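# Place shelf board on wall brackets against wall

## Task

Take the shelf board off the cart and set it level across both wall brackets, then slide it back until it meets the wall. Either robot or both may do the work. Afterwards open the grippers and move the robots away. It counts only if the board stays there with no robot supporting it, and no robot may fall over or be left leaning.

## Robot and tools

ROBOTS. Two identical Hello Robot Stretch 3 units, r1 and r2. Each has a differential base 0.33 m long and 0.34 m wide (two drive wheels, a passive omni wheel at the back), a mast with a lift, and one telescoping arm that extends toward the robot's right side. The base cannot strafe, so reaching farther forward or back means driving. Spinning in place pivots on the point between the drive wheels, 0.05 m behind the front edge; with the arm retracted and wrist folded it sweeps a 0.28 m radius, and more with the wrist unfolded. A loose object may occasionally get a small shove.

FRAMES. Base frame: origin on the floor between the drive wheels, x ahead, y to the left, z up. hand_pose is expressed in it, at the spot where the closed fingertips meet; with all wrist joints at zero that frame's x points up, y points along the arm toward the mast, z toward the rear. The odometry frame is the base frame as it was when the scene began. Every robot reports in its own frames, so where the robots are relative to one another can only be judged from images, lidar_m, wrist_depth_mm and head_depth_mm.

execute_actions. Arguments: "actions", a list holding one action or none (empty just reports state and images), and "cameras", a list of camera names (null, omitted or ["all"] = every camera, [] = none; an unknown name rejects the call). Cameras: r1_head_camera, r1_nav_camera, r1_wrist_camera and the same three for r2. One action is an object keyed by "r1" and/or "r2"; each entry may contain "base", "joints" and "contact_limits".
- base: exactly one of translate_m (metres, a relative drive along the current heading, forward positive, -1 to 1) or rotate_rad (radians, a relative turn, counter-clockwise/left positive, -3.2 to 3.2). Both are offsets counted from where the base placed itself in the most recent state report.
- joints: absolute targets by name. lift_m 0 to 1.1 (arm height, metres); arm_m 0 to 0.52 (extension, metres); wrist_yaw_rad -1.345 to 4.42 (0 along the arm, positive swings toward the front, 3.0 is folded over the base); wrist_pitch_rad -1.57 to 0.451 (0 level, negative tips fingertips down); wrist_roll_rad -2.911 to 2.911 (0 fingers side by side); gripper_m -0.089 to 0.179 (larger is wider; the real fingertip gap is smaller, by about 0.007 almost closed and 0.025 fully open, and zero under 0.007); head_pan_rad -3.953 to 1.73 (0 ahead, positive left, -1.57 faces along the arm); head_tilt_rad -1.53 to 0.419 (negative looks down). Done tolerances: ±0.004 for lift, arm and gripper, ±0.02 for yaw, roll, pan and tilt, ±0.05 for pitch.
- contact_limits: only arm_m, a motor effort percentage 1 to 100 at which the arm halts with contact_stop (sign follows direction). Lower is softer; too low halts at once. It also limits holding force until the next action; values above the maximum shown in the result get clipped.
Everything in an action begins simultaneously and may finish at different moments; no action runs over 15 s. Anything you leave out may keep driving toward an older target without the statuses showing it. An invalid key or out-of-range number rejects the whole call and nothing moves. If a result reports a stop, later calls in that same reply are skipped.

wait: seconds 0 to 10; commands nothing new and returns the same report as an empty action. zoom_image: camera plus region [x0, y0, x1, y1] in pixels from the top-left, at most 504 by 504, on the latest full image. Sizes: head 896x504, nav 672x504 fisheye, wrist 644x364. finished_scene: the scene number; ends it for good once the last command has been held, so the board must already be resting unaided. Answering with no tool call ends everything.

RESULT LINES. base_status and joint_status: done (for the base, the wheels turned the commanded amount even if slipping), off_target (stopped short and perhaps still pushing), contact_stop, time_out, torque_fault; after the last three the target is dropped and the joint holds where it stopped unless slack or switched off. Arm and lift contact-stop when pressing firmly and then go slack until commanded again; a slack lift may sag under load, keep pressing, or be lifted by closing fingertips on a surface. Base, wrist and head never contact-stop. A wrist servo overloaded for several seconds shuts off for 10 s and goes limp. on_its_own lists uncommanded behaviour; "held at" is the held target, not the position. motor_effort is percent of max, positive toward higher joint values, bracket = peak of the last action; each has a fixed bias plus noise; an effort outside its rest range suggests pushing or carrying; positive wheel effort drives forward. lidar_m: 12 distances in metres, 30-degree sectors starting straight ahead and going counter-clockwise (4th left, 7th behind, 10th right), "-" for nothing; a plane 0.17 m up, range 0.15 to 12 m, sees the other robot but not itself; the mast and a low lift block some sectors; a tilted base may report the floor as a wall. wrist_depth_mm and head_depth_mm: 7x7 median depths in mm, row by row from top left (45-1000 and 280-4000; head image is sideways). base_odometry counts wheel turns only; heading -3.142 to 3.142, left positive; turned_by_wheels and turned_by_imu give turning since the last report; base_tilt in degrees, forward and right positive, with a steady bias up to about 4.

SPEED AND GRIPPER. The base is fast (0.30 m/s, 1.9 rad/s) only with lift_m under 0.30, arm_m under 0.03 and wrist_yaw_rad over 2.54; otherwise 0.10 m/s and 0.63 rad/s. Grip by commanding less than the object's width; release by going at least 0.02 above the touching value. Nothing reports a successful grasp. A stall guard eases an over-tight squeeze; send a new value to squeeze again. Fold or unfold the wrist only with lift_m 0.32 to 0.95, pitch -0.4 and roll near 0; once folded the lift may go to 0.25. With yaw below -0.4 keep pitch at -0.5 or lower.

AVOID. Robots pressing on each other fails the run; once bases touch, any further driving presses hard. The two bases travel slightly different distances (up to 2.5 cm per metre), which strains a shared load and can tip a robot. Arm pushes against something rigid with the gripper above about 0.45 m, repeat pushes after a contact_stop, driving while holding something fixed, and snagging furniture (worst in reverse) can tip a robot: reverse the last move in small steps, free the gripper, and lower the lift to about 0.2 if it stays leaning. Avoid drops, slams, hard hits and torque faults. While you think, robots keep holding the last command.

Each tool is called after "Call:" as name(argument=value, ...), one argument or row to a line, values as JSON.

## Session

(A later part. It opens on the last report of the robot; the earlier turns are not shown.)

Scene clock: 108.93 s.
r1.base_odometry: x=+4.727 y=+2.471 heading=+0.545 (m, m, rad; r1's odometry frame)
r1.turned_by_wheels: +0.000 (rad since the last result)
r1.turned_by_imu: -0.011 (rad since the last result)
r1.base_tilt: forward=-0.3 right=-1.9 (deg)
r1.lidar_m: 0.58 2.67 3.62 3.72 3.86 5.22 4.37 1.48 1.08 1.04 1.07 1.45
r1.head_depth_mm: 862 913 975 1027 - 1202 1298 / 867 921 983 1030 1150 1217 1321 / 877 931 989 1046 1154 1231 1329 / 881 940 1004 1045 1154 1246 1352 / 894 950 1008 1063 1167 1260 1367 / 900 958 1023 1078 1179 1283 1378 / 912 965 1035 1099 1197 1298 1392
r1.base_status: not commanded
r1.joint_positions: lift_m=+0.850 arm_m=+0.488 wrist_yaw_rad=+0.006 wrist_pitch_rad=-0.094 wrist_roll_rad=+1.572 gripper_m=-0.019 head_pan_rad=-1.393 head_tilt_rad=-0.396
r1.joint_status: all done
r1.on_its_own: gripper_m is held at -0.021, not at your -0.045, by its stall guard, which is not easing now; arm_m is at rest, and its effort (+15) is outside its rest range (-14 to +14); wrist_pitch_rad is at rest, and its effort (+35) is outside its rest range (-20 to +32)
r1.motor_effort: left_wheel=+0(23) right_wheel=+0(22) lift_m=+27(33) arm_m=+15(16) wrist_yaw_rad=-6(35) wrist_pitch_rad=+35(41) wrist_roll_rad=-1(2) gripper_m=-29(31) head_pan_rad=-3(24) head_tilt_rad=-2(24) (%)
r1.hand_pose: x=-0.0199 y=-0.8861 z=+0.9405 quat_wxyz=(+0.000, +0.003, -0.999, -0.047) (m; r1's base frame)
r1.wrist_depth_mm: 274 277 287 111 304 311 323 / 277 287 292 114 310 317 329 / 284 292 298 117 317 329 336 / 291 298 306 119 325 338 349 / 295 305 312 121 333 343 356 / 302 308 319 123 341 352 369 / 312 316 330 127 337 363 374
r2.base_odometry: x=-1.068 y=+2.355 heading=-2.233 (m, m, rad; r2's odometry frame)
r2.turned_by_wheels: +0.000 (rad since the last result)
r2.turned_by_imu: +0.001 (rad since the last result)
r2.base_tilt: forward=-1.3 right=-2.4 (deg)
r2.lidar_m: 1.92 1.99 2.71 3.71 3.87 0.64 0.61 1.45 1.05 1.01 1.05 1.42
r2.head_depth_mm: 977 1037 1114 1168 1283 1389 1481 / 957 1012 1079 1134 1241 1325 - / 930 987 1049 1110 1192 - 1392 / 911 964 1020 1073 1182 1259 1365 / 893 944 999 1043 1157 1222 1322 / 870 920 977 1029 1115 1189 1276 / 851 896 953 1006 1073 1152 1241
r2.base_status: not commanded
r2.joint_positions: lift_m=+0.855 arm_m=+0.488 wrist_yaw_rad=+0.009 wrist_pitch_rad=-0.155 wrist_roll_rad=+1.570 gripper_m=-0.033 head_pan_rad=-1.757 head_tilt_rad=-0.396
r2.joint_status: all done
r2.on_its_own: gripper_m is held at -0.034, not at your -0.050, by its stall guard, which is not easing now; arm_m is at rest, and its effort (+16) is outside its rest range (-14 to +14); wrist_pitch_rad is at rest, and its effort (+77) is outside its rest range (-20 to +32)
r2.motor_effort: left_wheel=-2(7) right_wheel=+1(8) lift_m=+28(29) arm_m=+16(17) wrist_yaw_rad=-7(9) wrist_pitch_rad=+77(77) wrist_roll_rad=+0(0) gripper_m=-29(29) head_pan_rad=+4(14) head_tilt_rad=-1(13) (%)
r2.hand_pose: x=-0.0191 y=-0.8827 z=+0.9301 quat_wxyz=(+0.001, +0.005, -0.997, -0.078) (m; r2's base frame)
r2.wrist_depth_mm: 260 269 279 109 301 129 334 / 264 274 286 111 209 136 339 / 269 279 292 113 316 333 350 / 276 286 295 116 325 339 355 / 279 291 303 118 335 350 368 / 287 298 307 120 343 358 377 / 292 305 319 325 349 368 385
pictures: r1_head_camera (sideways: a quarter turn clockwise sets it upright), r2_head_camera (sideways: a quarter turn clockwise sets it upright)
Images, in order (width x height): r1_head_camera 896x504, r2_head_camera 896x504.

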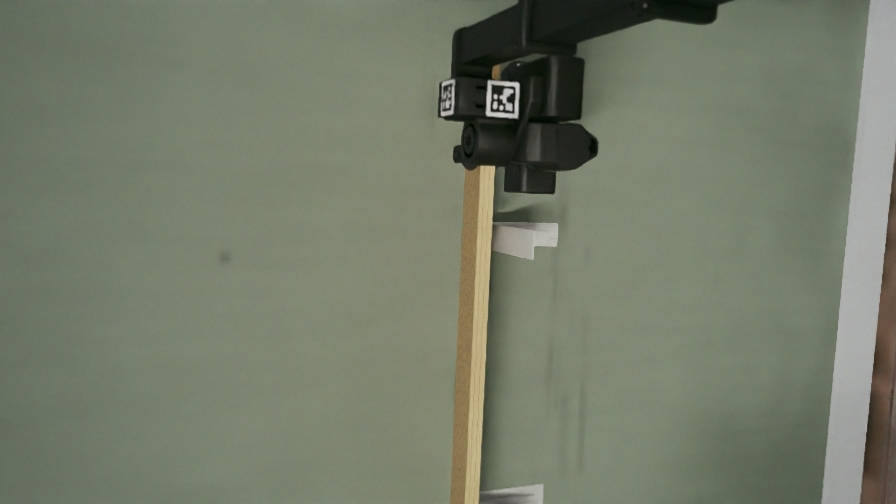

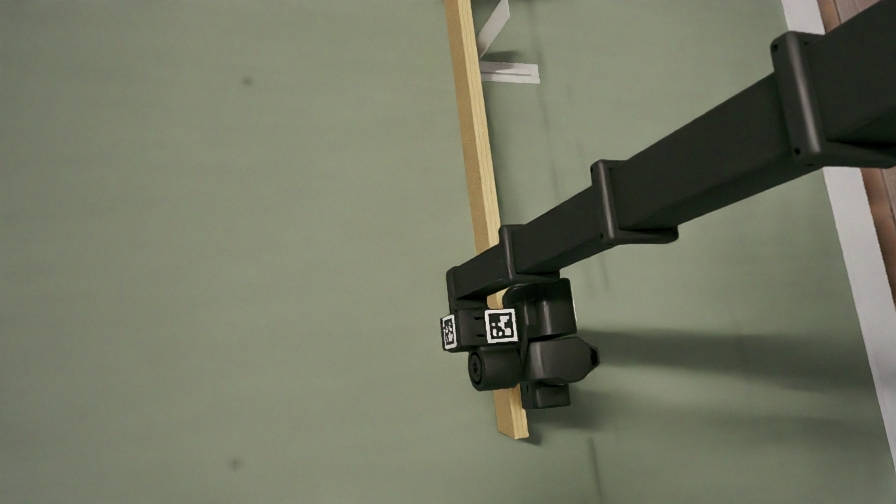

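Call:
execute_actions(
  actions=[
    {"r1":{"joints":{"arm_m":0.45}},"r2":{"joints":{"arm_m":0.42}}},
  ],
  cameras=[],
)

Call:
execute_actions(
  actions=[
    {"r1":{"joints":{"lift_m":0.8}},"r2":{"joints":{"lift_m":0.805}}},
  ],
  cameras=["r1_head_camera","r2_head_camera"],
)

Scene clock: 110.97 s.
r1.base_odometry: x=+4.727 y=+2.471 heading=+0.545 (m, m, rad; r1's odometry frame)
r1.turned_by_wheels: +0.000 (rad since the last result)
r1.turned_by_imu: -0.001 (rad since the last result)
r1.base_tilt: forward=-0.1 right=-1.7 (deg)
r1.lidar_m: 0.58 2.66 3.59 3.73 3.86 5.21 4.41 1.48 1.08 1.03 1.07 1.44
r1.head_depth_mm: 856 903 967 1027 - 1198 1289 / 863 915 972 1027 1160 1213 1321 / 875 921 984 1034 1155 1229 1337 / 878 934 990 1044 1147 1234 1348 / 888 939 1003 1058 1158 1256 1377 / 895 954 1013 1068 1175 1271 1370 / 904 959 1027 1076 1191 1290 1403
r1.base_status: not commanded
r1.joint_positions: lift_m=+0.850 arm_m=+0.450 wrist_yaw_rad=+0.008 wrist_pitch_rad=-0.082 wrist_roll_rad=+1.575 gripper_m=-0.019 head_pan_rad=-1.393 head_tilt_rad=-0.396
r1.joint_status: all done
r1.on_its_own: gripper_m is held at -0.021, not at your -0.045, by its stall guard, which is not easing now
r1.motor_effort: left_wheel=+4(13) right_wheel=-3(13) lift_m=+28(28) arm_m=-2(12) wrist_yaw_rad=-7(17) wrist_pitch_rad=+31(35) wrist_roll_rad=-2(2) gripper_m=-30(30) head_pan_rad=-3(4) head_tilt_rad=-2(3) (%)
r1.hand_pose: x=-0.0194 y=-0.8487 z=+0.9436 quat_wxyz=(-0.001, +0.004, -0.999, -0.041) (m; r1's base frame)
r1.wrist_depth_mm: 302 309 317 112 333 344 355 / 310 314 323 114 341 353 361 / 316 322 333 117 349 360 370 / 323 332 336 119 359 370 382 / 330 340 346 121 371 379 388 / 339 340 353 123 378 388 404 / 343 353 367 138 388 399 410
r2.base_odometry: x=-1.068 y=+2.355 heading=-2.233 (m, m, rad; r2's odometry frame)
r2.turned_by_wheels: +0.000 (rad since the last result)
r2.turned_by_imu: -0.008 (rad since the last result)
r2.base_tilt: forward=-0.4 right=-1.0 (deg)
r2.lidar_m: 1.92 1.98 2.69 3.75 3.87 5.23 0.61 1.46 1.05 1.01 1.04 1.40
r2.head_depth_mm: 947 1014 1084 1142 1266 1392 1482 / 922 986 1054 1113 1230 1324 - / 900 957 1031 1079 1187 - 1390 / 877 935 998 1058 - 1252 1347 / 860 908 974 1028 - 1213 1308 / 838 891 946 999 1081 1171 1275 / 822 870 921 984 1054 1138 1230
r2.base_status: not commanded
r2.joint_positions: lift_m=+0.855 arm_m=+0.420 wrist_yaw_rad=-0.003 wrist_pitch_rad=-0.088 wrist_roll_rad=+1.570 gripper_m=-0.033 head_pan_rad=-1.757 head_tilt_rad=-0.396
r2.joint_status: all done
r2.on_its_own: gripper_m is held at -0.034, not at your -0.050, by its stall guard, which is not easing now; wrist_pitch_rad is at rest, and its effort (+44) is outside its rest range (-20 to +32)
r2.motor_effort: left_wheel=-2(13) right_wheel=+2(12) lift_m=+29(28) arm_m=-3(15) wrist_yaw_rad=+3(7) wrist_pitch_rad=+44(77) wrist_roll_rad=+0(0) gripper_m=-26(29) head_pan_rad=+3(3) head_tilt_rad=-2(2) (%)
r2.hand_pose: x=-0.0222 y=-0.8184 z=+0.9468 quat_wxyz=(+0.001, -0.002, -0.999, -0.045) (m; r2's base frame)
r2.wrist_depth_mm: 307 313 324 113 342 353 368 / 311 319 327 114 202 361 370 / 317 324 333 116 357 368 380 / 322 329 339 118 363 373 388 / 327 333 345 119 368 380 394 / 333 341 346 121 378 385 401 / 335 344 360 363 384 399 410
pictures: none
No camera images: the call's "cameras" was empty. Leave "cameras" out to get every camera's image.

Scene clock: 112.27 s.
r1.base_odometry: x=+4.727 y=+2.471 heading=+0.545 (m, m, rad; r1's odometry frame)
r1.turned_by_wheels: +0.000 (rad since the last result)
r1.turned_by_imu: +0.000 (rad since the last result)
r1.base_tilt: forward=-0.2 right=-1.6 (deg)
r1.lidar_m: 0.58 2.65 3.60 3.71 3.86 5.21 4.39 1.47 1.08 1.04 1.07 1.44
r1.head_depth_mm: 853 909 961 1032 - 1212 1303 / 866 917 975 1020 - 1223 1322 / 872 920 991 1032 1125 1235 1331 / 876 934 997 1038 1146 1249 1355 / 894 944 999 1048 1157 1258 1359 / 894 948 1015 1058 1183 1274 1375 / 908 958 1033 1070 1192 1293 1392
r1.base_status: not commanded
r1.joint_positions: lift_m=+0.800 arm_m=+0.450 wrist_yaw_rad=+0.007 wrist_pitch_rad=-0.045 wrist_roll_rad=+1.575 gripper_m=-0.020 head_pan_rad=-1.393 head_tilt_rad=-0.396
r1.joint_status: all done
r1.on_its_own: gripper_m is held at -0.021, not at your -0.045, by its stall guard, which is not easing now
r1.motor_effort: left_wheel=+3(4) right_wheel=-3(4) lift_m=+24(24) arm_m=-2(2) wrist_yaw_rad=-7(7) wrist_pitch_rad=+17(31) wrist_roll_rad=-2(2) gripper_m=-26(30) head_pan_rad=-3(4) head_tilt_rad=-2(2) (%)
r1.hand_pose: x=-0.0195 y=-0.8501 z=+0.9031 quat_wxyz=(-0.001, +0.004, -1.000, -0.023) (m; r1's base frame)
r1.wrist_depth_mm: 312 315 320 111 329 335 339 / 319 322 328 113 337 342 347 / 325 326 334 116 346 350 354 / 332 338 340 118 354 360 362 / 336 341 349 120 359 368 376 / 346 352 357 122 367 378 381 / 354 358 365 127 379 385 393
r2.base_odometry: x=-1.068 y=+2.355 heading=-2.233 (m, m, rad; r2's odometry frame)
r2.turned_by_wheels: +0.000 (rad since the last result)
r2.turned_by_imu: +0.000 (rad since the last result)
r2.base_tilt: forward=-0.4 right=-1.0 (deg)
r2.lidar_m: 1.92 1.98 2.69 3.75 3.89 5.24 0.61 1.46 1.05 1.01 1.04 1.40
r2.head_depth_mm: 947 1012 1085 1133 1274 1394 1460 / 922 983 1049 1103 1223 1334 1440 / 902 957 1026 1069 1185 - 1385 / 880 935 998 1046 1134 1255 1352 / 858 910 970 1020 - 1216 1310 / 837 891 948 1003 892 1171 1275 / 822 870 923 984 1055 1137 1235
r2.base_status: not commanded
r2.joint_positions: lift_m=+0.805 arm_m=+0.420 wrist_yaw_rad=-0.003 wrist_pitch_rad=-0.050 wrist_roll_rad=+1.570 gripper_m=-0.033 head_pan_rad=-1.757 head_tilt_rad=-0.396
r2.joint_status: all done
r2.on_its_own: gripper_m is held at -0.034, not at your -0.050, by its stall guard, which is not easing now
r2.motor_effort: left_wheel=-2(1) right_wheel=+2(2) lift_m=+27(30) arm_m=-2(3) wrist_yaw_rad=+3(3) wrist_pitch_rad=+25(43) wrist_roll_rad=+0(0) gripper_m=-24(26) head_pan_rad=+3(3) head_tilt_rad=-2(1) (%)
r2.hand_pose: x=-0.0222 y=-0.8199 z=+0.9065 quat_wxyz=(+0.001, -0.002, -1.000, -0.026) (m; r2's base frame)
r2.wrist_depth_mm: 313 319 325 112 338 342 350 / 318 325 331 113 342 349 356 / 322 331 334 115 346 358 363 / 327 336 341 117 356 363 372 / 335 339 345 119 365 369 375 / 340 345 348 120 370 377 382 / 346 351 364 123 377 384 390
pictures: r1_head_camera (sideways: a quarter turn clockwise sets it upright), r2_head_camera (sideways: a quarter turn clockwise sets it upright)
Images, in order (width x height): r1_head_camera 896x504, r2_head_camera 896x504.

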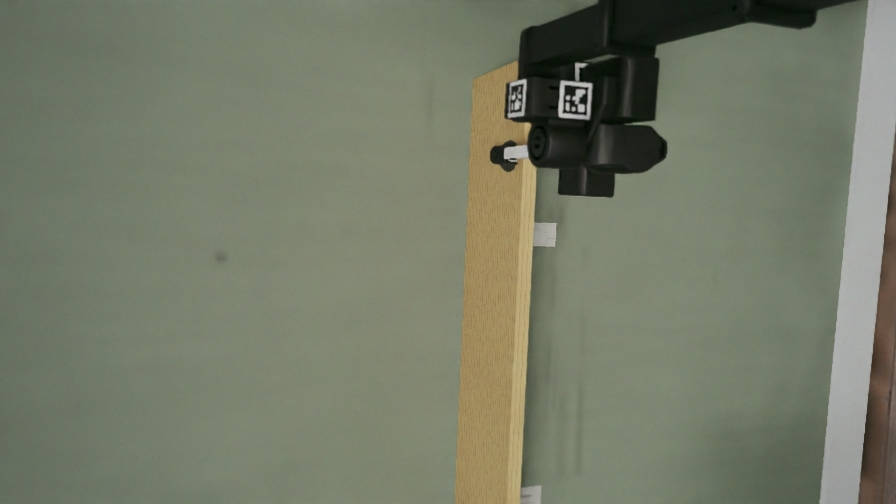

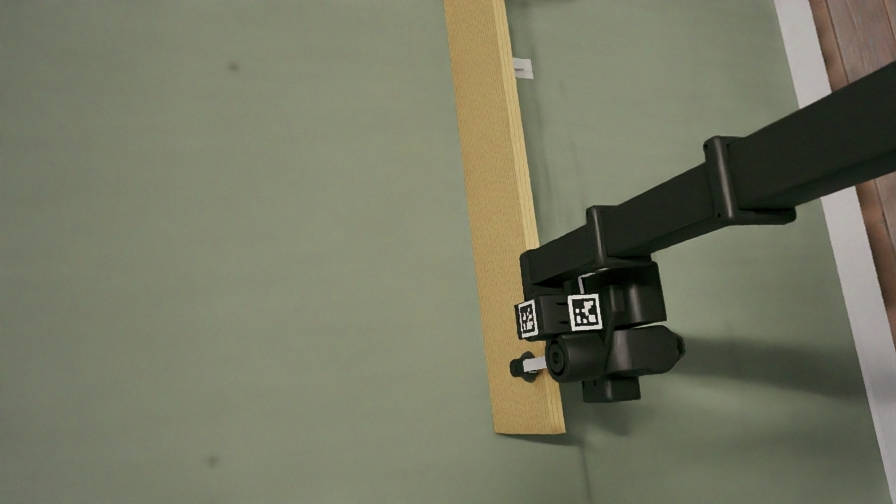

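Call:
execute_actions(
  actions=[
    {"r1":{"joints":{"lift_m":0.775}},"r2":{"joints":{"lift_m":0.78}}},
  ],
  cameras=[],
)

Call:
execute_actions(
  actions=[
    {"r1":{"joints":{"gripper_m":0.14,"lift_m":0.76}},"r2":{"joints":{"gripper_m":0.14,"lift_m":0.765}}},
  ],
  cameras=["r1_head_camera","r2_head_camera","r1_wrist_camera","r2_wrist_camera"],
)

Scene clock: 113.47 s.
r1.base_odometry: x=+4.727 y=+2.471 heading=+0.545 (m, m, rad; r1's odometry frame)
r1.turned_by_wheels: +0.000 (rad since the last result)
r1.turned_by_imu: +0.000 (rad since the last result)
r1.base_tilt: forward=-0.1 right=-1.6 (deg)
r1.lidar_m: 0.58 2.66 3.59 3.72 3.87 5.22 4.40 1.47 1.08 1.03 1.07 1.44
r1.head_depth_mm: 855 908 962 1026 1087 1217 1309 / 863 914 976 1024 - 1222 1325 / 871 928 987 1035 1004 1240 1333 / 880 938 995 1040 1150 1245 1359 / 888 939 1002 1044 1157 1250 1369 / 896 954 1019 1057 1176 1272 1368 / 906 961 1025 1061 1188 1289 1393
r1.base_status: not commanded
r1.joint_positions: lift_m=+0.775 arm_m=+0.450 wrist_yaw_rad=+0.007 wrist_pitch_rad=-0.003 wrist_roll_rad=+1.575 gripper_m=-0.020 head_pan_rad=-1.393 head_tilt_rad=-0.396
r1.joint_status: all done
r1.on_its_own: gripper_m is held at -0.021, not at your -0.045, by its stall guard, which is not easing now
r1.motor_effort: left_wheel=+4(4) right_wheel=-3(4) lift_m=+20(23) arm_m=+0(2) wrist_yaw_rad=-7(7) wrist_pitch_rad=+2(17) wrist_roll_rad=-2(2) gripper_m=-23(26) head_pan_rad=-4(4) head_tilt_rad=-2(2) (%)
r1.hand_pose: x=-0.0195 y=-0.8512 z=+0.8888 quat_wxyz=(-0.001, +0.004, -1.000, -0.002) (m; r1's base frame)
r1.wrist_depth_mm: 316 319 320 111 325 323 326 / 327 325 327 113 336 334 335 / 331 336 339 116 341 338 341 / 344 340 346 118 346 349 349 / 349 351 349 120 351 358 356 / 358 357 358 122 359 362 367 / 367 368 370 366 375 376 378
r2.base_odometry: x=-1.068 y=+2.355 heading=-2.233 (m, m, rad; r2's odometry frame)
r2.turned_by_wheels: +0.000 (rad since the last result)
r2.turned_by_imu: +0.000 (rad since the last result)
r2.base_tilt: forward=-0.4 right=-1.1 (deg)
r2.lidar_m: 1.92 1.99 2.69 3.75 3.88 5.30 0.61 1.46 1.05 1.01 1.04 1.41
r2.head_depth_mm: 949 1015 1086 1129 1271 1393 1461 / 920 982 1056 1096 1223 1341 1428 / 897 963 1025 1069 1189 1278 - / 878 932 998 1051 899 1264 1355 / 861 912 973 1017 899 1228 1313 / 840 891 947 1005 991 1179 1272 / 822 869 923 985 1053 1135 1228
r2.base_status: not commanded
r2.joint_positions: lift_m=+0.780 arm_m=+0.420 wrist_yaw_rad=-0.003 wrist_pitch_rad=-0.009 wrist_roll_rad=+1.570 gripper_m=-0.033 head_pan_rad=-1.757 head_tilt_rad=-0.396
r2.joint_status: all done
r2.on_its_own: gripper_m is held at -0.034, not at your -0.050, by its stall guard, which is not easing now
r2.motor_effort: left_wheel=-2(1) right_wheel=+2(2) lift_m=+23(26) arm_m=-1(2) wrist_yaw_rad=+3(3) wrist_pitch_rad=+5(25) wrist_roll_rad=+0(0) gripper_m=-22(24) head_pan_rad=+2(3) head_tilt_rad=+0(2) (%)
r2.hand_pose: x=-0.0222 y=-0.8211 z=+0.8922 quat_wxyz=(+0.001, -0.002, -1.000, -0.005) (m; r2's base frame)
r2.wrist_depth_mm: 320 325 326 112 333 334 338 / 328 329 332 113 333 341 343 / 334 336 338 114 343 345 349 / 337 341 346 117 350 349 356 / 346 345 350 118 358 359 360 / 352 353 354 120 362 365 368 / 356 360 364 243 369 374 381
pictures: none
No camera images: the call's "cameras" was empty. Leave "cameras" out to get every camera's image.

Scene clock: 115.70 s.
r1.base_odometry: x=+4.727 y=+2.471 heading=+0.545 (m, m, rad; r1's odometry frame)
r1.turned_by_wheels: +0.000 (rad since the last result)
r1.turned_by_imu: +0.000 (rad since the last result)
r1.base_tilt: forward=-0.1 right=-1.7 (deg)
r1.lidar_m: 0.58 2.67 3.59 3.72 3.86 5.21 4.38 1.48 1.08 1.04 1.07 1.45
r1.head_depth_mm: 855 911 961 1031 1092 - 1298 / 858 915 974 1023 879 1233 1323 / 871 925 987 1035 1119 1231 1329 / 883 932 990 1051 1146 1245 1361 / 887 940 1009 1046 1164 1256 1373 / 898 951 1019 1055 1172 1273 1370 / 906 962 1035 1067 1188 1293 1397
r1.base_status: not commanded
r1.joint_positions: lift_m=+0.760 arm_m=+0.450 wrist_yaw_rad=+0.002 wrist_pitch_rad=-0.016 wrist_roll_rad=+1.575 gripper_m=+0.140 head_pan_rad=-1.393 head_tilt_rad=-0.396
r1.joint_status: all done
r1.motor_effort: left_wheel=+2(4) right_wheel=-2(4) lift_m=+22(17) arm_m=+1(0) wrist_yaw_rad=-2(6) wrist_pitch_rad=+6(14) wrist_roll_rad=-2(2) gripper_m=+1(100) head_pan_rad=-3(3) head_tilt_rad=-2(2) (%)
r1.hand_pose: x=-0.0208 y=-0.8508 z=+0.8706 quat_wxyz=(-0.001, +0.001, -1.000, -0.008) (m; r1's base frame)
r1.wrist_depth_mm: 314 317 112 322 328 330 332 / 323 326 325 332 334 334 338 / 330 332 334 337 339 341 347 / 339 338 340 344 346 352 352 / 346 347 351 350 354 359 360 / 354 - 356 352 358 - 369 / 359 364 366 277 374 375 381
r2.base_odometry: x=-1.068 y=+2.355 heading=-2.233 (m, m, rad; r2's odometry frame)
r2.turned_by_wheels: +0.000 (rad since the last result)
r2.turned_by_imu: +0.001 (rad since the last result)
r2.base_tilt: forward=-0.4 right=-1.1 (deg)
r2.lidar_m: 1.93 1.98 2.68 3.75 3.86 5.25 0.61 1.47 1.05 1.01 1.04 1.41
r2.head_depth_mm: 949 1010 1086 1129 1269 1393 1456 / 923 985 1054 1101 1227 1333 1423 / 899 959 1024 1073 1191 1279 - / 879 933 1001 1046 899 1266 1349 / 860 915 973 1022 878 1233 1314 / 838 892 946 1008 1067 1174 1267 / 822 869 923 985 1056 1134 1228
r2.base_status: not commanded
r2.joint_positions: lift_m=+0.765 arm_m=+0.420 wrist_yaw_rad=-0.003 wrist_pitch_rad=-0.016 wrist_roll_rad=+1.570 gripper_m=+0.140 head_pan_rad=-1.757 head_tilt_rad=-0.396
r2.joint_status: all done
r2.motor_effort: left_wheel=-2(1) right_wheel=+1(2) lift_m=+24(22) arm_m=+0(1) wrist_yaw_rad=+2(3) wrist_pitch_rad=+8(16) wrist_roll_rad=+0(0) gripper_m=+1(95) head_pan_rad=+4(3) head_tilt_rad=-1(3) (%)
r2.hand_pose: x=-0.0221 y=-0.8208 z=+0.8754 quat_wxyz=(+0.001, -0.001, -1.000, -0.008) (m; r2's base frame)
r2.wrist_depth_mm: 318 321 325 329 334 336 338 / 325 327 331 264 337 343 344 / 331 333 336 338 341 346 351 / 335 340 340 345 350 353 357 / 344 346 348 353 357 359 367 / 346 - 354 360 362 - 374 / 357 359 358 368 370 - 378
pictures: r1_head_camera (sideways: a quarter turn clockwise sets it upright), r1_wrist_camera, r2_head_camera (sideways: a quarter turn clockwise sets it upright), r2_wrist_camera
Images, in order (width x height): r1_head_camera 896x504, r1_wrist_camera 644x364, r2_head_camera 896x504, r2_wrist_camera 644x364.

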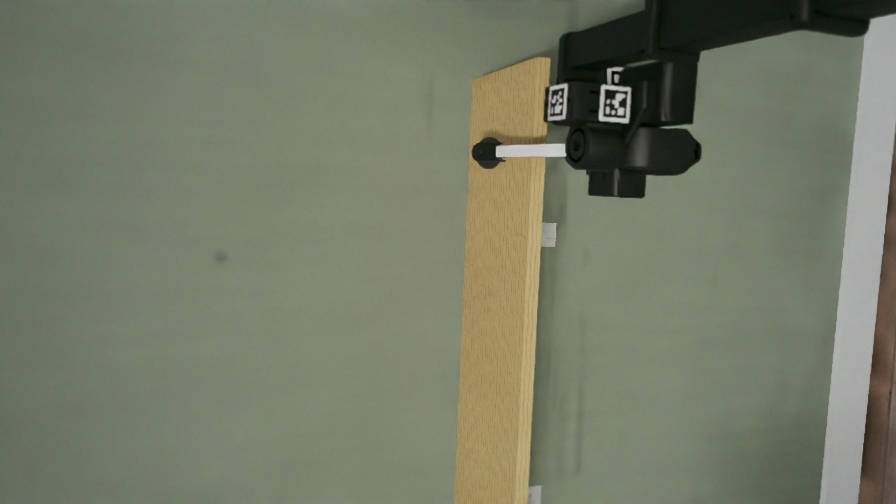

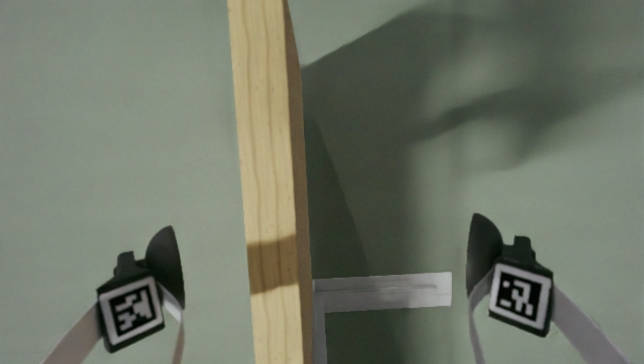

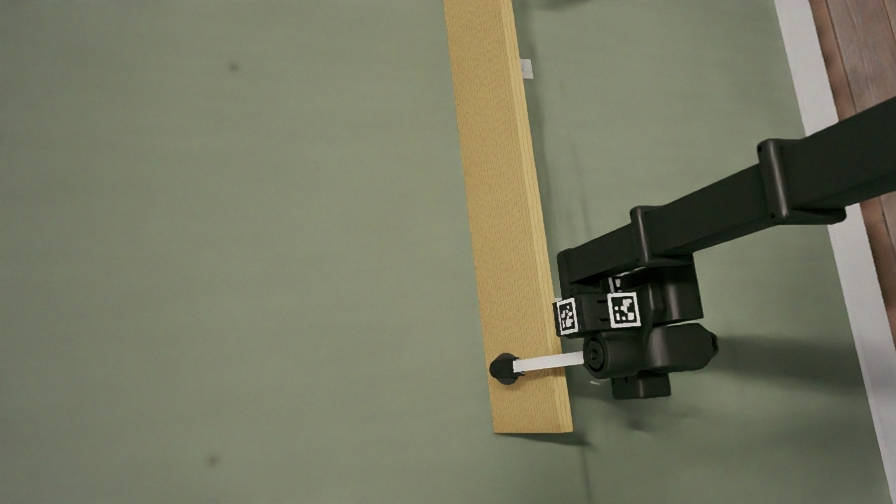

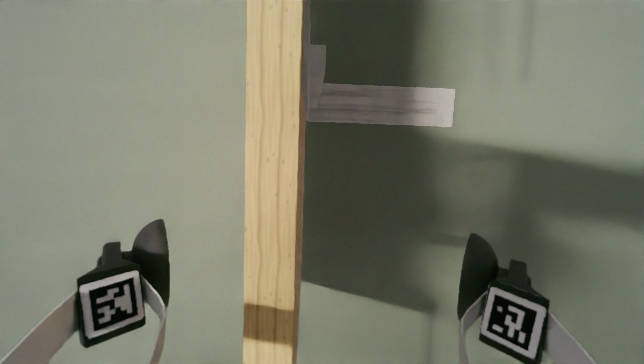

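Released. Retract, close grippers, then push flush.

Call:
execute_actions(
  actions=[
    {"r1":{"joints":{"arm_m":0.25}},"r2":{"joints":{"arm_m":0.22}}},
  ],
  cameras=[],
)

Call:
execute_actions(
  actions=[
    {"r1":{"joints":{"gripper_m":0.0,"lift_m":0.75}},"r2":{"joints":{"gripper_m":0.0,"lift_m":0.755}}},
  ],
  cameras=[],
)

Call:
execute_actions(
  actions=[
    {"r1":{"joints":{"arm_m":0.52},"contact_limits":{"arm_m":14}},"r2":{"joints":{"arm_m":0.52},"contact_limits":{"arm_m":14}}},
  ],
  cameras=["r1_head_camera","r2_head_camera"],
)

Scene clock: 118.63 s.
r1.base_odometry: x=+4.727 y=+2.471 heading=+0.545 (m, m, rad; r1's odometry frame)
r1.turned_by_wheels: +0.000 (rad since the last result)
r1.turned_by_imu: +0.001 (rad since the last result)
r1.base_tilt: forward=-0.1 right=-1.7 (deg)
r1.lidar_m: 0.58 2.66 3.59 3.73 3.85 5.20 4.37 1.48 1.08 1.03 1.07 1.44
r1.head_depth_mm: 859 906 963 1034 1107 1175 - / 868 914 975 1025 1117 1195 - / 871 924 989 1031 1139 1209 1353 / 875 935 998 1039 1148 1241 1361 / 889 943 1007 1043 1166 1259 1360 / 896 952 1016 1048 1174 1277 1369 / 904 964 1030 1066 1191 1289 1383
r1.base_status: not commanded
r1.joint_positions: lift_m=+0.760 arm_m=+0.250 wrist_yaw_rad=+0.001 wrist_pitch_rad=-0.017 wrist_roll_rad=+1.575 gripper_m=+0.140 head_pan_rad=-1.393 head_tilt_rad=-0.396
r1.joint_status: all done
r1.motor_effort: left_wheel=+2(2) right_wheel=-2(1) lift_m=+22(22) arm_m=-3(2) wrist_yaw_rad=-1(2) wrist_pitch_rad=+7(7) wrist_roll_rad=-2(2) gripper_m=+0(0) head_pan_rad=-4(4) head_tilt_rad=-2(2) (%)
r1.hand_pose: x=-0.0212 y=-0.6511 z=+0.8703 quat_wxyz=(-0.001, +0.000, -1.000, -0.009) (m; r1's base frame)
r1.wrist_depth_mm: 495 506 508 511 524 516 526 / 517 516 523 520 535 535 538 / 515 528 535 538 544 546 547 / 536 542 544 548 553 559 574 / 550 555 557 553 570 568 578 / 558 - 573 569 579 - 586 / 573 587 586 585 598 597 596
r2.base_odometry: x=-1.068 y=+2.355 heading=-2.233 (m, m, rad; r2's odometry frame)
r2.turned_by_wheels: +0.000 (rad since the last result)
r2.turned_by_imu: +0.001 (rad since the last result)
r2.base_tilt: forward=-0.5 right=-1.1 (deg)
r2.lidar_m: 1.92 1.98 2.69 3.75 3.88 5.28 0.61 1.46 1.05 1.01 1.04 1.40
r2.head_depth_mm: 946 1012 1084 1129 1270 1391 1456 / 924 983 1054 1097 1224 1339 1423 / 903 958 1023 1077 1191 1281 - / 879 936 995 1052 1148 1223 - / 860 913 973 1015 1113 1198 - / 839 891 947 1001 1082 1170 1281 / 824 871 924 980 1055 1138 1225
r2.base_status: not commanded
r2.joint_positions: lift_m=+0.765 arm_m=+0.220 wrist_yaw_rad=-0.002 wrist_pitch_rad=-0.017 wrist_roll_rad=+1.570 gripper_m=+0.140 head_pan_rad=-1.757 head_tilt_rad=-0.396
r2.joint_status: all done
r2.motor_effort: left_wheel=-1(1) right_wheel=+1(1) lift_m=+24(24) arm_m=-3(2) wrist_yaw_rad=+1(2) wrist_pitch_rad=+8(8) wrist_roll_rad=+0(0) gripper_m=+1(1) head_pan_rad=+3(3) head_tilt_rad=+0(1) (%)
r2.hand_pose: x=-0.0218 y=-0.6211 z=+0.8751 quat_wxyz=(+0.001, -0.001, -1.000, -0.009) (m; r2's base frame)
r2.wrist_depth_mm: 498 504 508 514 517 529 537 / 508 519 524 523 530 538 549 / 514 531 534 532 542 551 555 / 532 538 543 546 547 557 566 / 535 543 547 551 563 568 577 / 549 - 563 567 571 - 582 / 568 567 573 578 584 - 596
pictures: none
No camera images: the call's "cameras" was empty. Leave "cameras" out to get every camera's image.

Scene clock: 120.53 s.
r1.base_odometry: x=+4.727 y=+2.471 heading=+0.545 (m, m, rad; r1's odometry frame)
r1.turned_by_wheels: +0.000 (rad since the last result)
r1.turned_by_imu: +0.000 (rad since the last result)
r1.base_tilt: forward=-0.1 right=-1.7 (deg)
r1.lidar_m: 0.58 2.66 3.61 3.73 3.86 5.26 4.38 1.48 1.08 1.04 1.07 1.44
r1.head_depth_mm: 855 906 964 1029 1109 1183 - / 862 919 974 1025 1117 1190 - / 871 925 985 1033 1125 1218 - / 875 933 996 1042 1149 1243 1362 / 885 940 1006 1042 1164 1256 1354 / 896 953 1017 1057 1171 1279 1378 / 901 961 1025 1070 1185 1302 1395
r1.base_status: not commanded
r1.joint_positions: lift_m=+0.750 arm_m=+0.250 wrist_yaw_rad=+0.001 wrist_pitch_rad=-0.017 wrist_roll_rad=+1.575 gripper_m=+0.000 head_pan_rad=-1.393 head_tilt_rad=-0.396
r1.joint_status: all done
r1.motor_effort: left_wheel=+2(2) right_wheel=-1(2) lift_m=+23(19) arm_m=-2(2) wrist_yaw_rad=-1(1) wrist_pitch_rad=+7(7) wrist_roll_rad=-2(2) gripper_m=-4(99) head_pan_rad=-4(4) head_tilt_rad=-2(2) (%)
r1.hand_pose: x=-0.0212 y=-0.6511 z=+0.8602 quat_wxyz=(-0.001, +0.000, -1.000, -0.009) (m; r1's base frame)
r1.wrist_depth_mm: 504 513 512 523 520 513 535 / 522 520 522 523 529 530 539 / 523 529 532 526 538 549 556 / 532 542 551 542 546 563 566 / 557 553 563 554 562 574 572 / 568 568 571 - 584 594 593 / 569 585 578 584 592 602 598
r2.base_odometry: x=-1.068 y=+2.355 heading=-2.233 (m, m, rad; r2's odometry frame)
r2.turned_by_wheels: +0.000 (rad since the last result)
r2.turned_by_imu: +0.000 (rad since the last result)
r2.base_tilt: forward=-0.4 right=-1.0 (deg)
r2.lidar_m: 1.93 1.98 2.68 3.73 3.87 5.25 0.61 1.46 1.05 1.01 1.04 1.40
r2.head_depth_mm: 947 1011 1086 1132 1272 1390 1455 / 924 983 1048 1097 1224 1344 1425 / 902 958 1025 1071 1187 1287 - / 877 932 1001 1048 1149 1226 - / 858 909 977 1022 1114 1198 - / 841 892 947 1002 1083 1175 1269 / 825 866 925 983 1054 1134 1233
r2.base_status: not commanded
r2.joint_positions: lift_m=+0.755 arm_m=+0.220 wrist_yaw_rad=-0.002 wrist_pitch_rad=-0.017 wrist_roll_rad=+1.570 gripper_m=+0.000 head_pan_rad=-1.757 head_tilt_rad=-0.396
r2.joint_status: all done
r2.motor_effort: left_wheel=-1(1) right_wheel=+1(1) lift_m=+25(26) arm_m=-3(3) wrist_yaw_rad=+1(2) wrist_pitch_rad=+8(8) wrist_roll_rad=+0(0) gripper_m=-2(93) head_pan_rad=+3(4) head_tilt_rad=+0(0) (%)
r2.hand_pose: x=-0.0218 y=-0.6211 z=+0.8651 quat_wxyz=(+0.001, -0.001, -1.000, -0.009) (m; r2's base frame)
r2.wrist_depth_mm: 500 506 511 521 523 524 536 / 511 512 520 523 531 543 546 / 519 520 530 530 538 548 548 / 535 541 538 542 547 551 558 / 545 546 546 559 565 563 574 / 548 553 559 - 572 578 589 / 562 564 575 584 581 589 606
pictures: none
No camera images: the call's "cameras" was empty. Leave "cameras" out to get every camera's image.

Scene clock: 123.80 s.
r1.base_odometry: x=+4.727 y=+2.471 heading=+0.545 (m, m, rad; r1's odometry frame)
r1.turned_by_wheels: +0.000 (rad since the last result)
r1.turned_by_imu: -0.001 (rad since the last result)
r1.base_tilt: forward=-0.1 right=-1.6 (deg)
r1.lidar_m: 0.58 2.66 3.61 3.73 3.85 5.18 4.42 1.48 1.08 1.03 1.07 1.44
r1.head_depth_mm: 854 904 965 1030 1095 - 1308 / 867 916 977 1028 1105 1243 1312 / 868 923 987 1035 1124 1250 1336 / 880 935 994 1037 1155 1238 1350 / 889 947 1002 1047 1165 1254 1365 / 893 953 1012 1057 1175 1275 1379 / 901 966 1027 1068 1189 1291 1387
r1.base_status: not commanded
r1.joint_positions: lift_m=+0.750 arm_m=+0.427 wrist_yaw_rad=+0.008 wrist_pitch_rad=-0.016 wrist_roll_rad=+1.575 gripper_m=+0.000 head_pan_rad=-1.393 head_tilt_rad=-0.398
r1.joint_status: arm_m contact_stop (moved +0.176 of +0.270)
joint sent to its limit — the command would take r1.arm_m past its upper limit, so that joint was sent only as far as its limit.
r1.on_its_own: arm_m is slack since a contact_stop, until your next command for it (your +0.520 is given up)
r1.motor_effort: left_wheel=+4(20) right_wheel=-4(5) lift_m=+23(24) arm_m=+0(16) wrist_yaw_rad=-7(9) wrist_pitch_rad=+6(12) wrist_roll_rad=-1(1) gripper_m=-3(4) head_pan_rad=-5(3) head_tilt_rad=-1(2) (%)
r1.contact_limits: arm_m 14 (drawing in: default 17, maximum 28; extending or still: default 23, maximum 38)
r1.hand_pose: x=-0.0193 y=-0.8275 z=+0.8604 quat_wxyz=(-0.001, +0.004, -1.000, -0.008) (m; r1's base frame)
r1.wrist_depth_mm: 338 337 338 344 349 351 350 / 347 347 344 351 356 358 363 / 355 358 357 358 363 365 367 / 362 365 364 367 372 375 381 / 369 374 371 375 380 386 387 / 378 378 381 - 388 396 397 / 387 390 389 396 400 404 403
r2.base_odometry: x=-1.068 y=+2.355 heading=-2.233 (m, m, rad; r2's odometry frame)
r2.turned_by_wheels: +0.000 (rad since the last result)
r2.turned_by_imu: -0.002 (rad since the last result)
r2.base_tilt: forward=-0.4 right=-1.1 (deg)
r2.lidar_m: 1.92 1.98 2.68 3.76 3.91 5.21 0.61 1.46 1.05 1.01 1.04 1.40
r2.head_depth_mm: 948 1016 1088 1133 1275 1390 1461 / 921 990 1054 1104 1231 1344 1430 / 904 962 1021 1077 1193 1282 - / 879 934 997 1050 1140 1279 1347 / 859 916 973 1020 903 1252 1319 / 840 889 944 1002 1077 1181 1274 / 823 872 924 987 1056 1139 1227
r2.base_status: not commanded
r2.joint_positions: lift_m=+0.755 arm_m=+0.403 wrist_yaw_rad=+0.008 wrist_pitch_rad=-0.020 wrist_roll_rad=+1.571 gripper_m=+0.000 head_pan_rad=-1.757 head_tilt_rad=-0.397
r2.joint_status: arm_m contact_stop (moved +0.183 of +0.300)
r2.on_its_own: arm_m is slack since a contact_stop, until your next command for it (your +0.520 is given up)
r2.motor_effort: left_wheel=+3(15) right_wheel=-3(3) lift_m=+26(25) arm_m=+0(14) wrist_yaw_rad=-7(8) wrist_pitch_rad=+10(14) wrist_roll_rad=+0(0) gripper_m=-2(3) head_pan_rad=+3(3) head_tilt_rad=-2(3) (%)
r2.contact_limits: arm_m 14 (drawing in: default 20, maximum 33; extending or still: default 27, maximum 45)
r2.hand_pose: x=-0.0194 y=-0.8038 z=+0.8643 quat_wxyz=(+0.000, +0.004, -1.000, -0.010) (m; r2's base frame)
r2.wrist_depth_mm: 333 337 336 344 349 350 356 / 340 341 344 351 354 360 362 / 347 349 349 356 362 365 368 / 353 358 355 363 369 371 376 / 357 362 361 367 374 379 388 / 365 368 375 - 387 385 396 / 374 380 174 388 393 398 398
pictures: r1_head_camera (sideways: a quarter turn clockwise sets it upright), r2_head_camera (sideways: a quarter turn clockwise sets it upright)
Images, in order (width x height): r1_head_camera 896x504, r2_head_camera 896x504.

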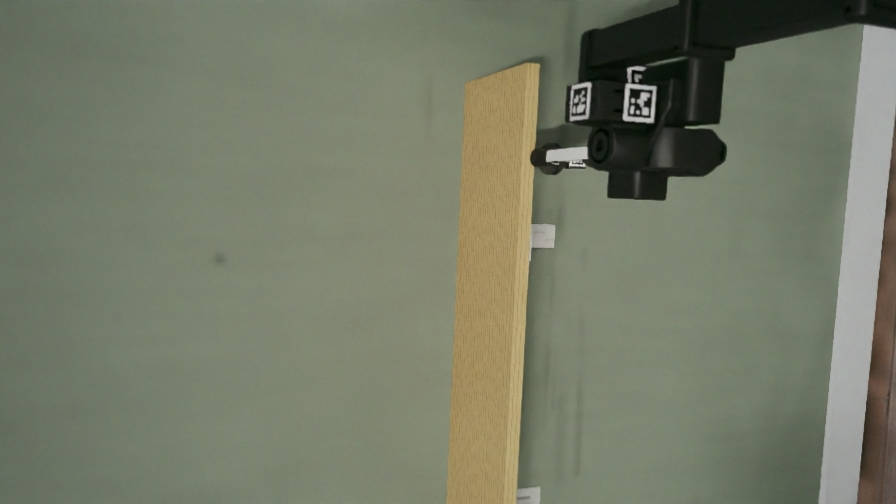

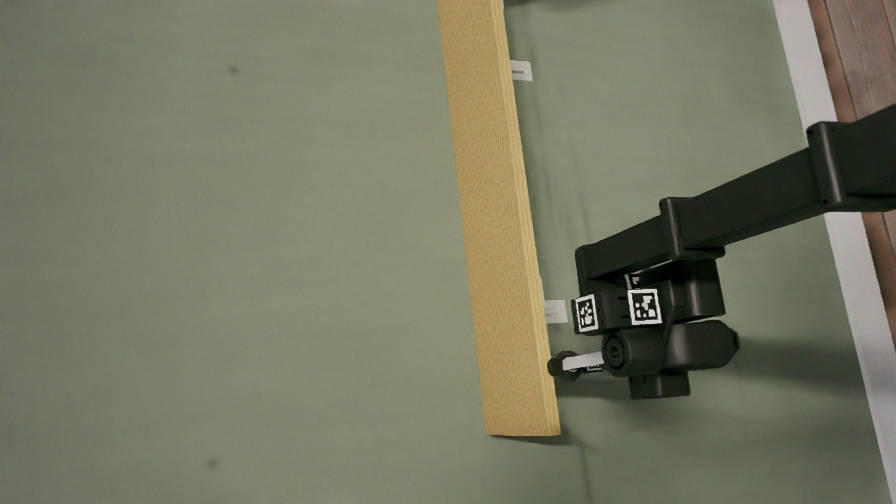

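Call:
execute_actions(
  actions=[
    {"r1":{"joints":{"arm_m":0.0}},"r2":{"joints":{"arm_m":0.0}}},
  ],
  cameras=["r1_nav_camera"],
)

Call:
finished_scene(
  scene=2,
)

Scene clock: 128.30 s.
r1.base_odometry: x=+4.727 y=+2.471 heading=+0.545 (m, m, rad; r1's odometry frame)
r1.turned_by_wheels: +0.000 (rad since the last result)
r1.turned_by_imu: +0.001 (rad since the last result)
r1.base_tilt: forward=-0.2 right=-1.7 (deg)
r1.lidar_m: 0.58 2.65 3.59 3.72 3.87 5.19 4.44 1.47 1.08 1.03 1.07 1.44
r1.head_depth_mm: 854 907 970 1032 1105 1199 1302 / 862 918 973 1020 1128 1209 1313 / 870 922 986 1032 1133 1229 1329 / 876 936 994 1041 1150 1246 1353 / 889 945 1002 1043 1160 1266 1373 / 892 953 1019 1063 1174 1273 1376 / 905 966 1030 1068 1192 1300 1391
r1.base_status: not commanded
r1.joint_positions: lift_m=+0.750 arm_m=+0.000 wrist_yaw_rad=+0.000 wrist_pitch_rad=-0.017 wrist_roll_rad=+1.575 gripper_m=+0.000 head_pan_rad=-1.393 head_tilt_rad=-0.398
r1.joint_status: all done
r1.motor_effort: left_wheel=+1(4) right_wheel=-2(4) lift_m=+24(23) arm_m=-3(3) wrist_yaw_rad=-1(7) wrist_pitch_rad=+7(7) wrist_roll_rad=-2(2) gripper_m=-3(3) head_pan_rad=-3(4) head_tilt_rad=-1(2) (%)
r1.hand_pose: x=-0.0212 y=-0.4011 z=+0.8601 quat_wxyz=(-0.001, +0.000, -1.000, -0.009) (m; r1's base frame)
r1.wrist_depth_mm: 751 748 742 759 753 781 763 / 756 777 776 766 766 785 797 / 770 776 779 793 800 798 802 / 793 781 802 813 808 843 820 / 807 826 821 807 840 840 852 / 816 832 836 - 845 864 871 / 823 836 880 862 872 884 875
r2.base_odometry: x=-1.068 y=+2.355 heading=-2.233 (m, m, rad; r2's odometry frame)
r2.turned_by_wheels: +0.000 (rad since the last result)
r2.turned_by_imu: +0.001 (rad since the last result)
r2.base_tilt: forward=-0.5 right=-1.1 (deg)
r2.lidar_m: 1.92 1.99 2.68 3.76 3.87 5.24 0.61 1.46 1.05 1.01 1.04 1.40
r2.head_depth_mm: 950 1012 1085 1137 1274 1392 1463 / 926 987 1053 1103 1230 1348 1421 / 902 961 1026 1076 1193 1294 1387 / 879 936 998 1050 1158 1252 1353 / 863 911 971 1022 1122 1207 1297 / 840 891 946 1004 1088 1169 1271 / 820 869 923 984 1052 1134 1228
r2.base_status: not commanded
r2.joint_positions: lift_m=+0.755 arm_m=+0.001 wrist_yaw_rad=+0.001 wrist_pitch_rad=-0.020 wrist_roll_rad=+1.571 gripper_m=+0.000 head_pan_rad=-1.757 head_tilt_rad=-0.397
r2.joint_status: all done
r2.motor_effort: left_wheel=+1(3) right_wheel=-1(3) lift_m=+25(26) arm_m=-3(4) wrist_yaw_rad=-1(7) wrist_pitch_rad=+10(9) wrist_roll_rad=+0(0) gripper_m=-2(2) head_pan_rad=+4(3) head_tilt_rad=+0(2) (%)
r2.hand_pose: x=-0.0211 y=-0.4017 z=+0.8644 quat_wxyz=(+0.000, +0.001, -1.000, -0.010) (m; r2's base frame)
r2.wrist_depth_mm: 709 718 714 716 728 730 744 / 718 718 732 737 738 750 767 / 737 735 742 744 757 764 777 / 742 755 745 759 777 786 781 / 756 757 770 781 779 794 797 / 771 771 781 - 808 801 815 / 784 800 802 810 829 825 820
pictures: r1_nav_camera (sideways: a quarter turn counterclockwise sets it upright)
Images, in order (width x height): r1_nav_camera 672x504.

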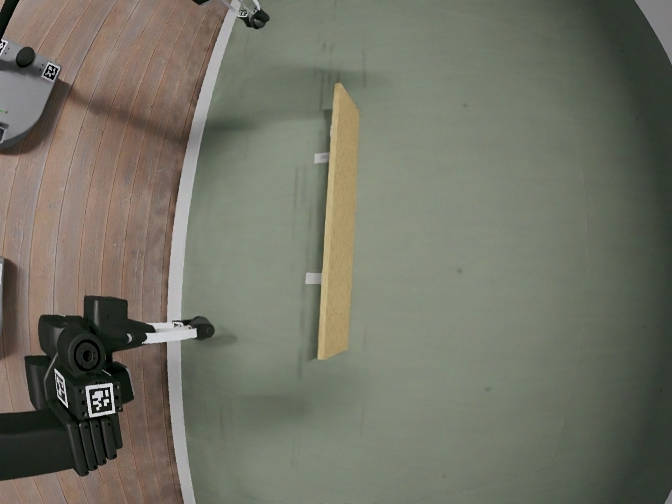

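The scene is finished: the task was done.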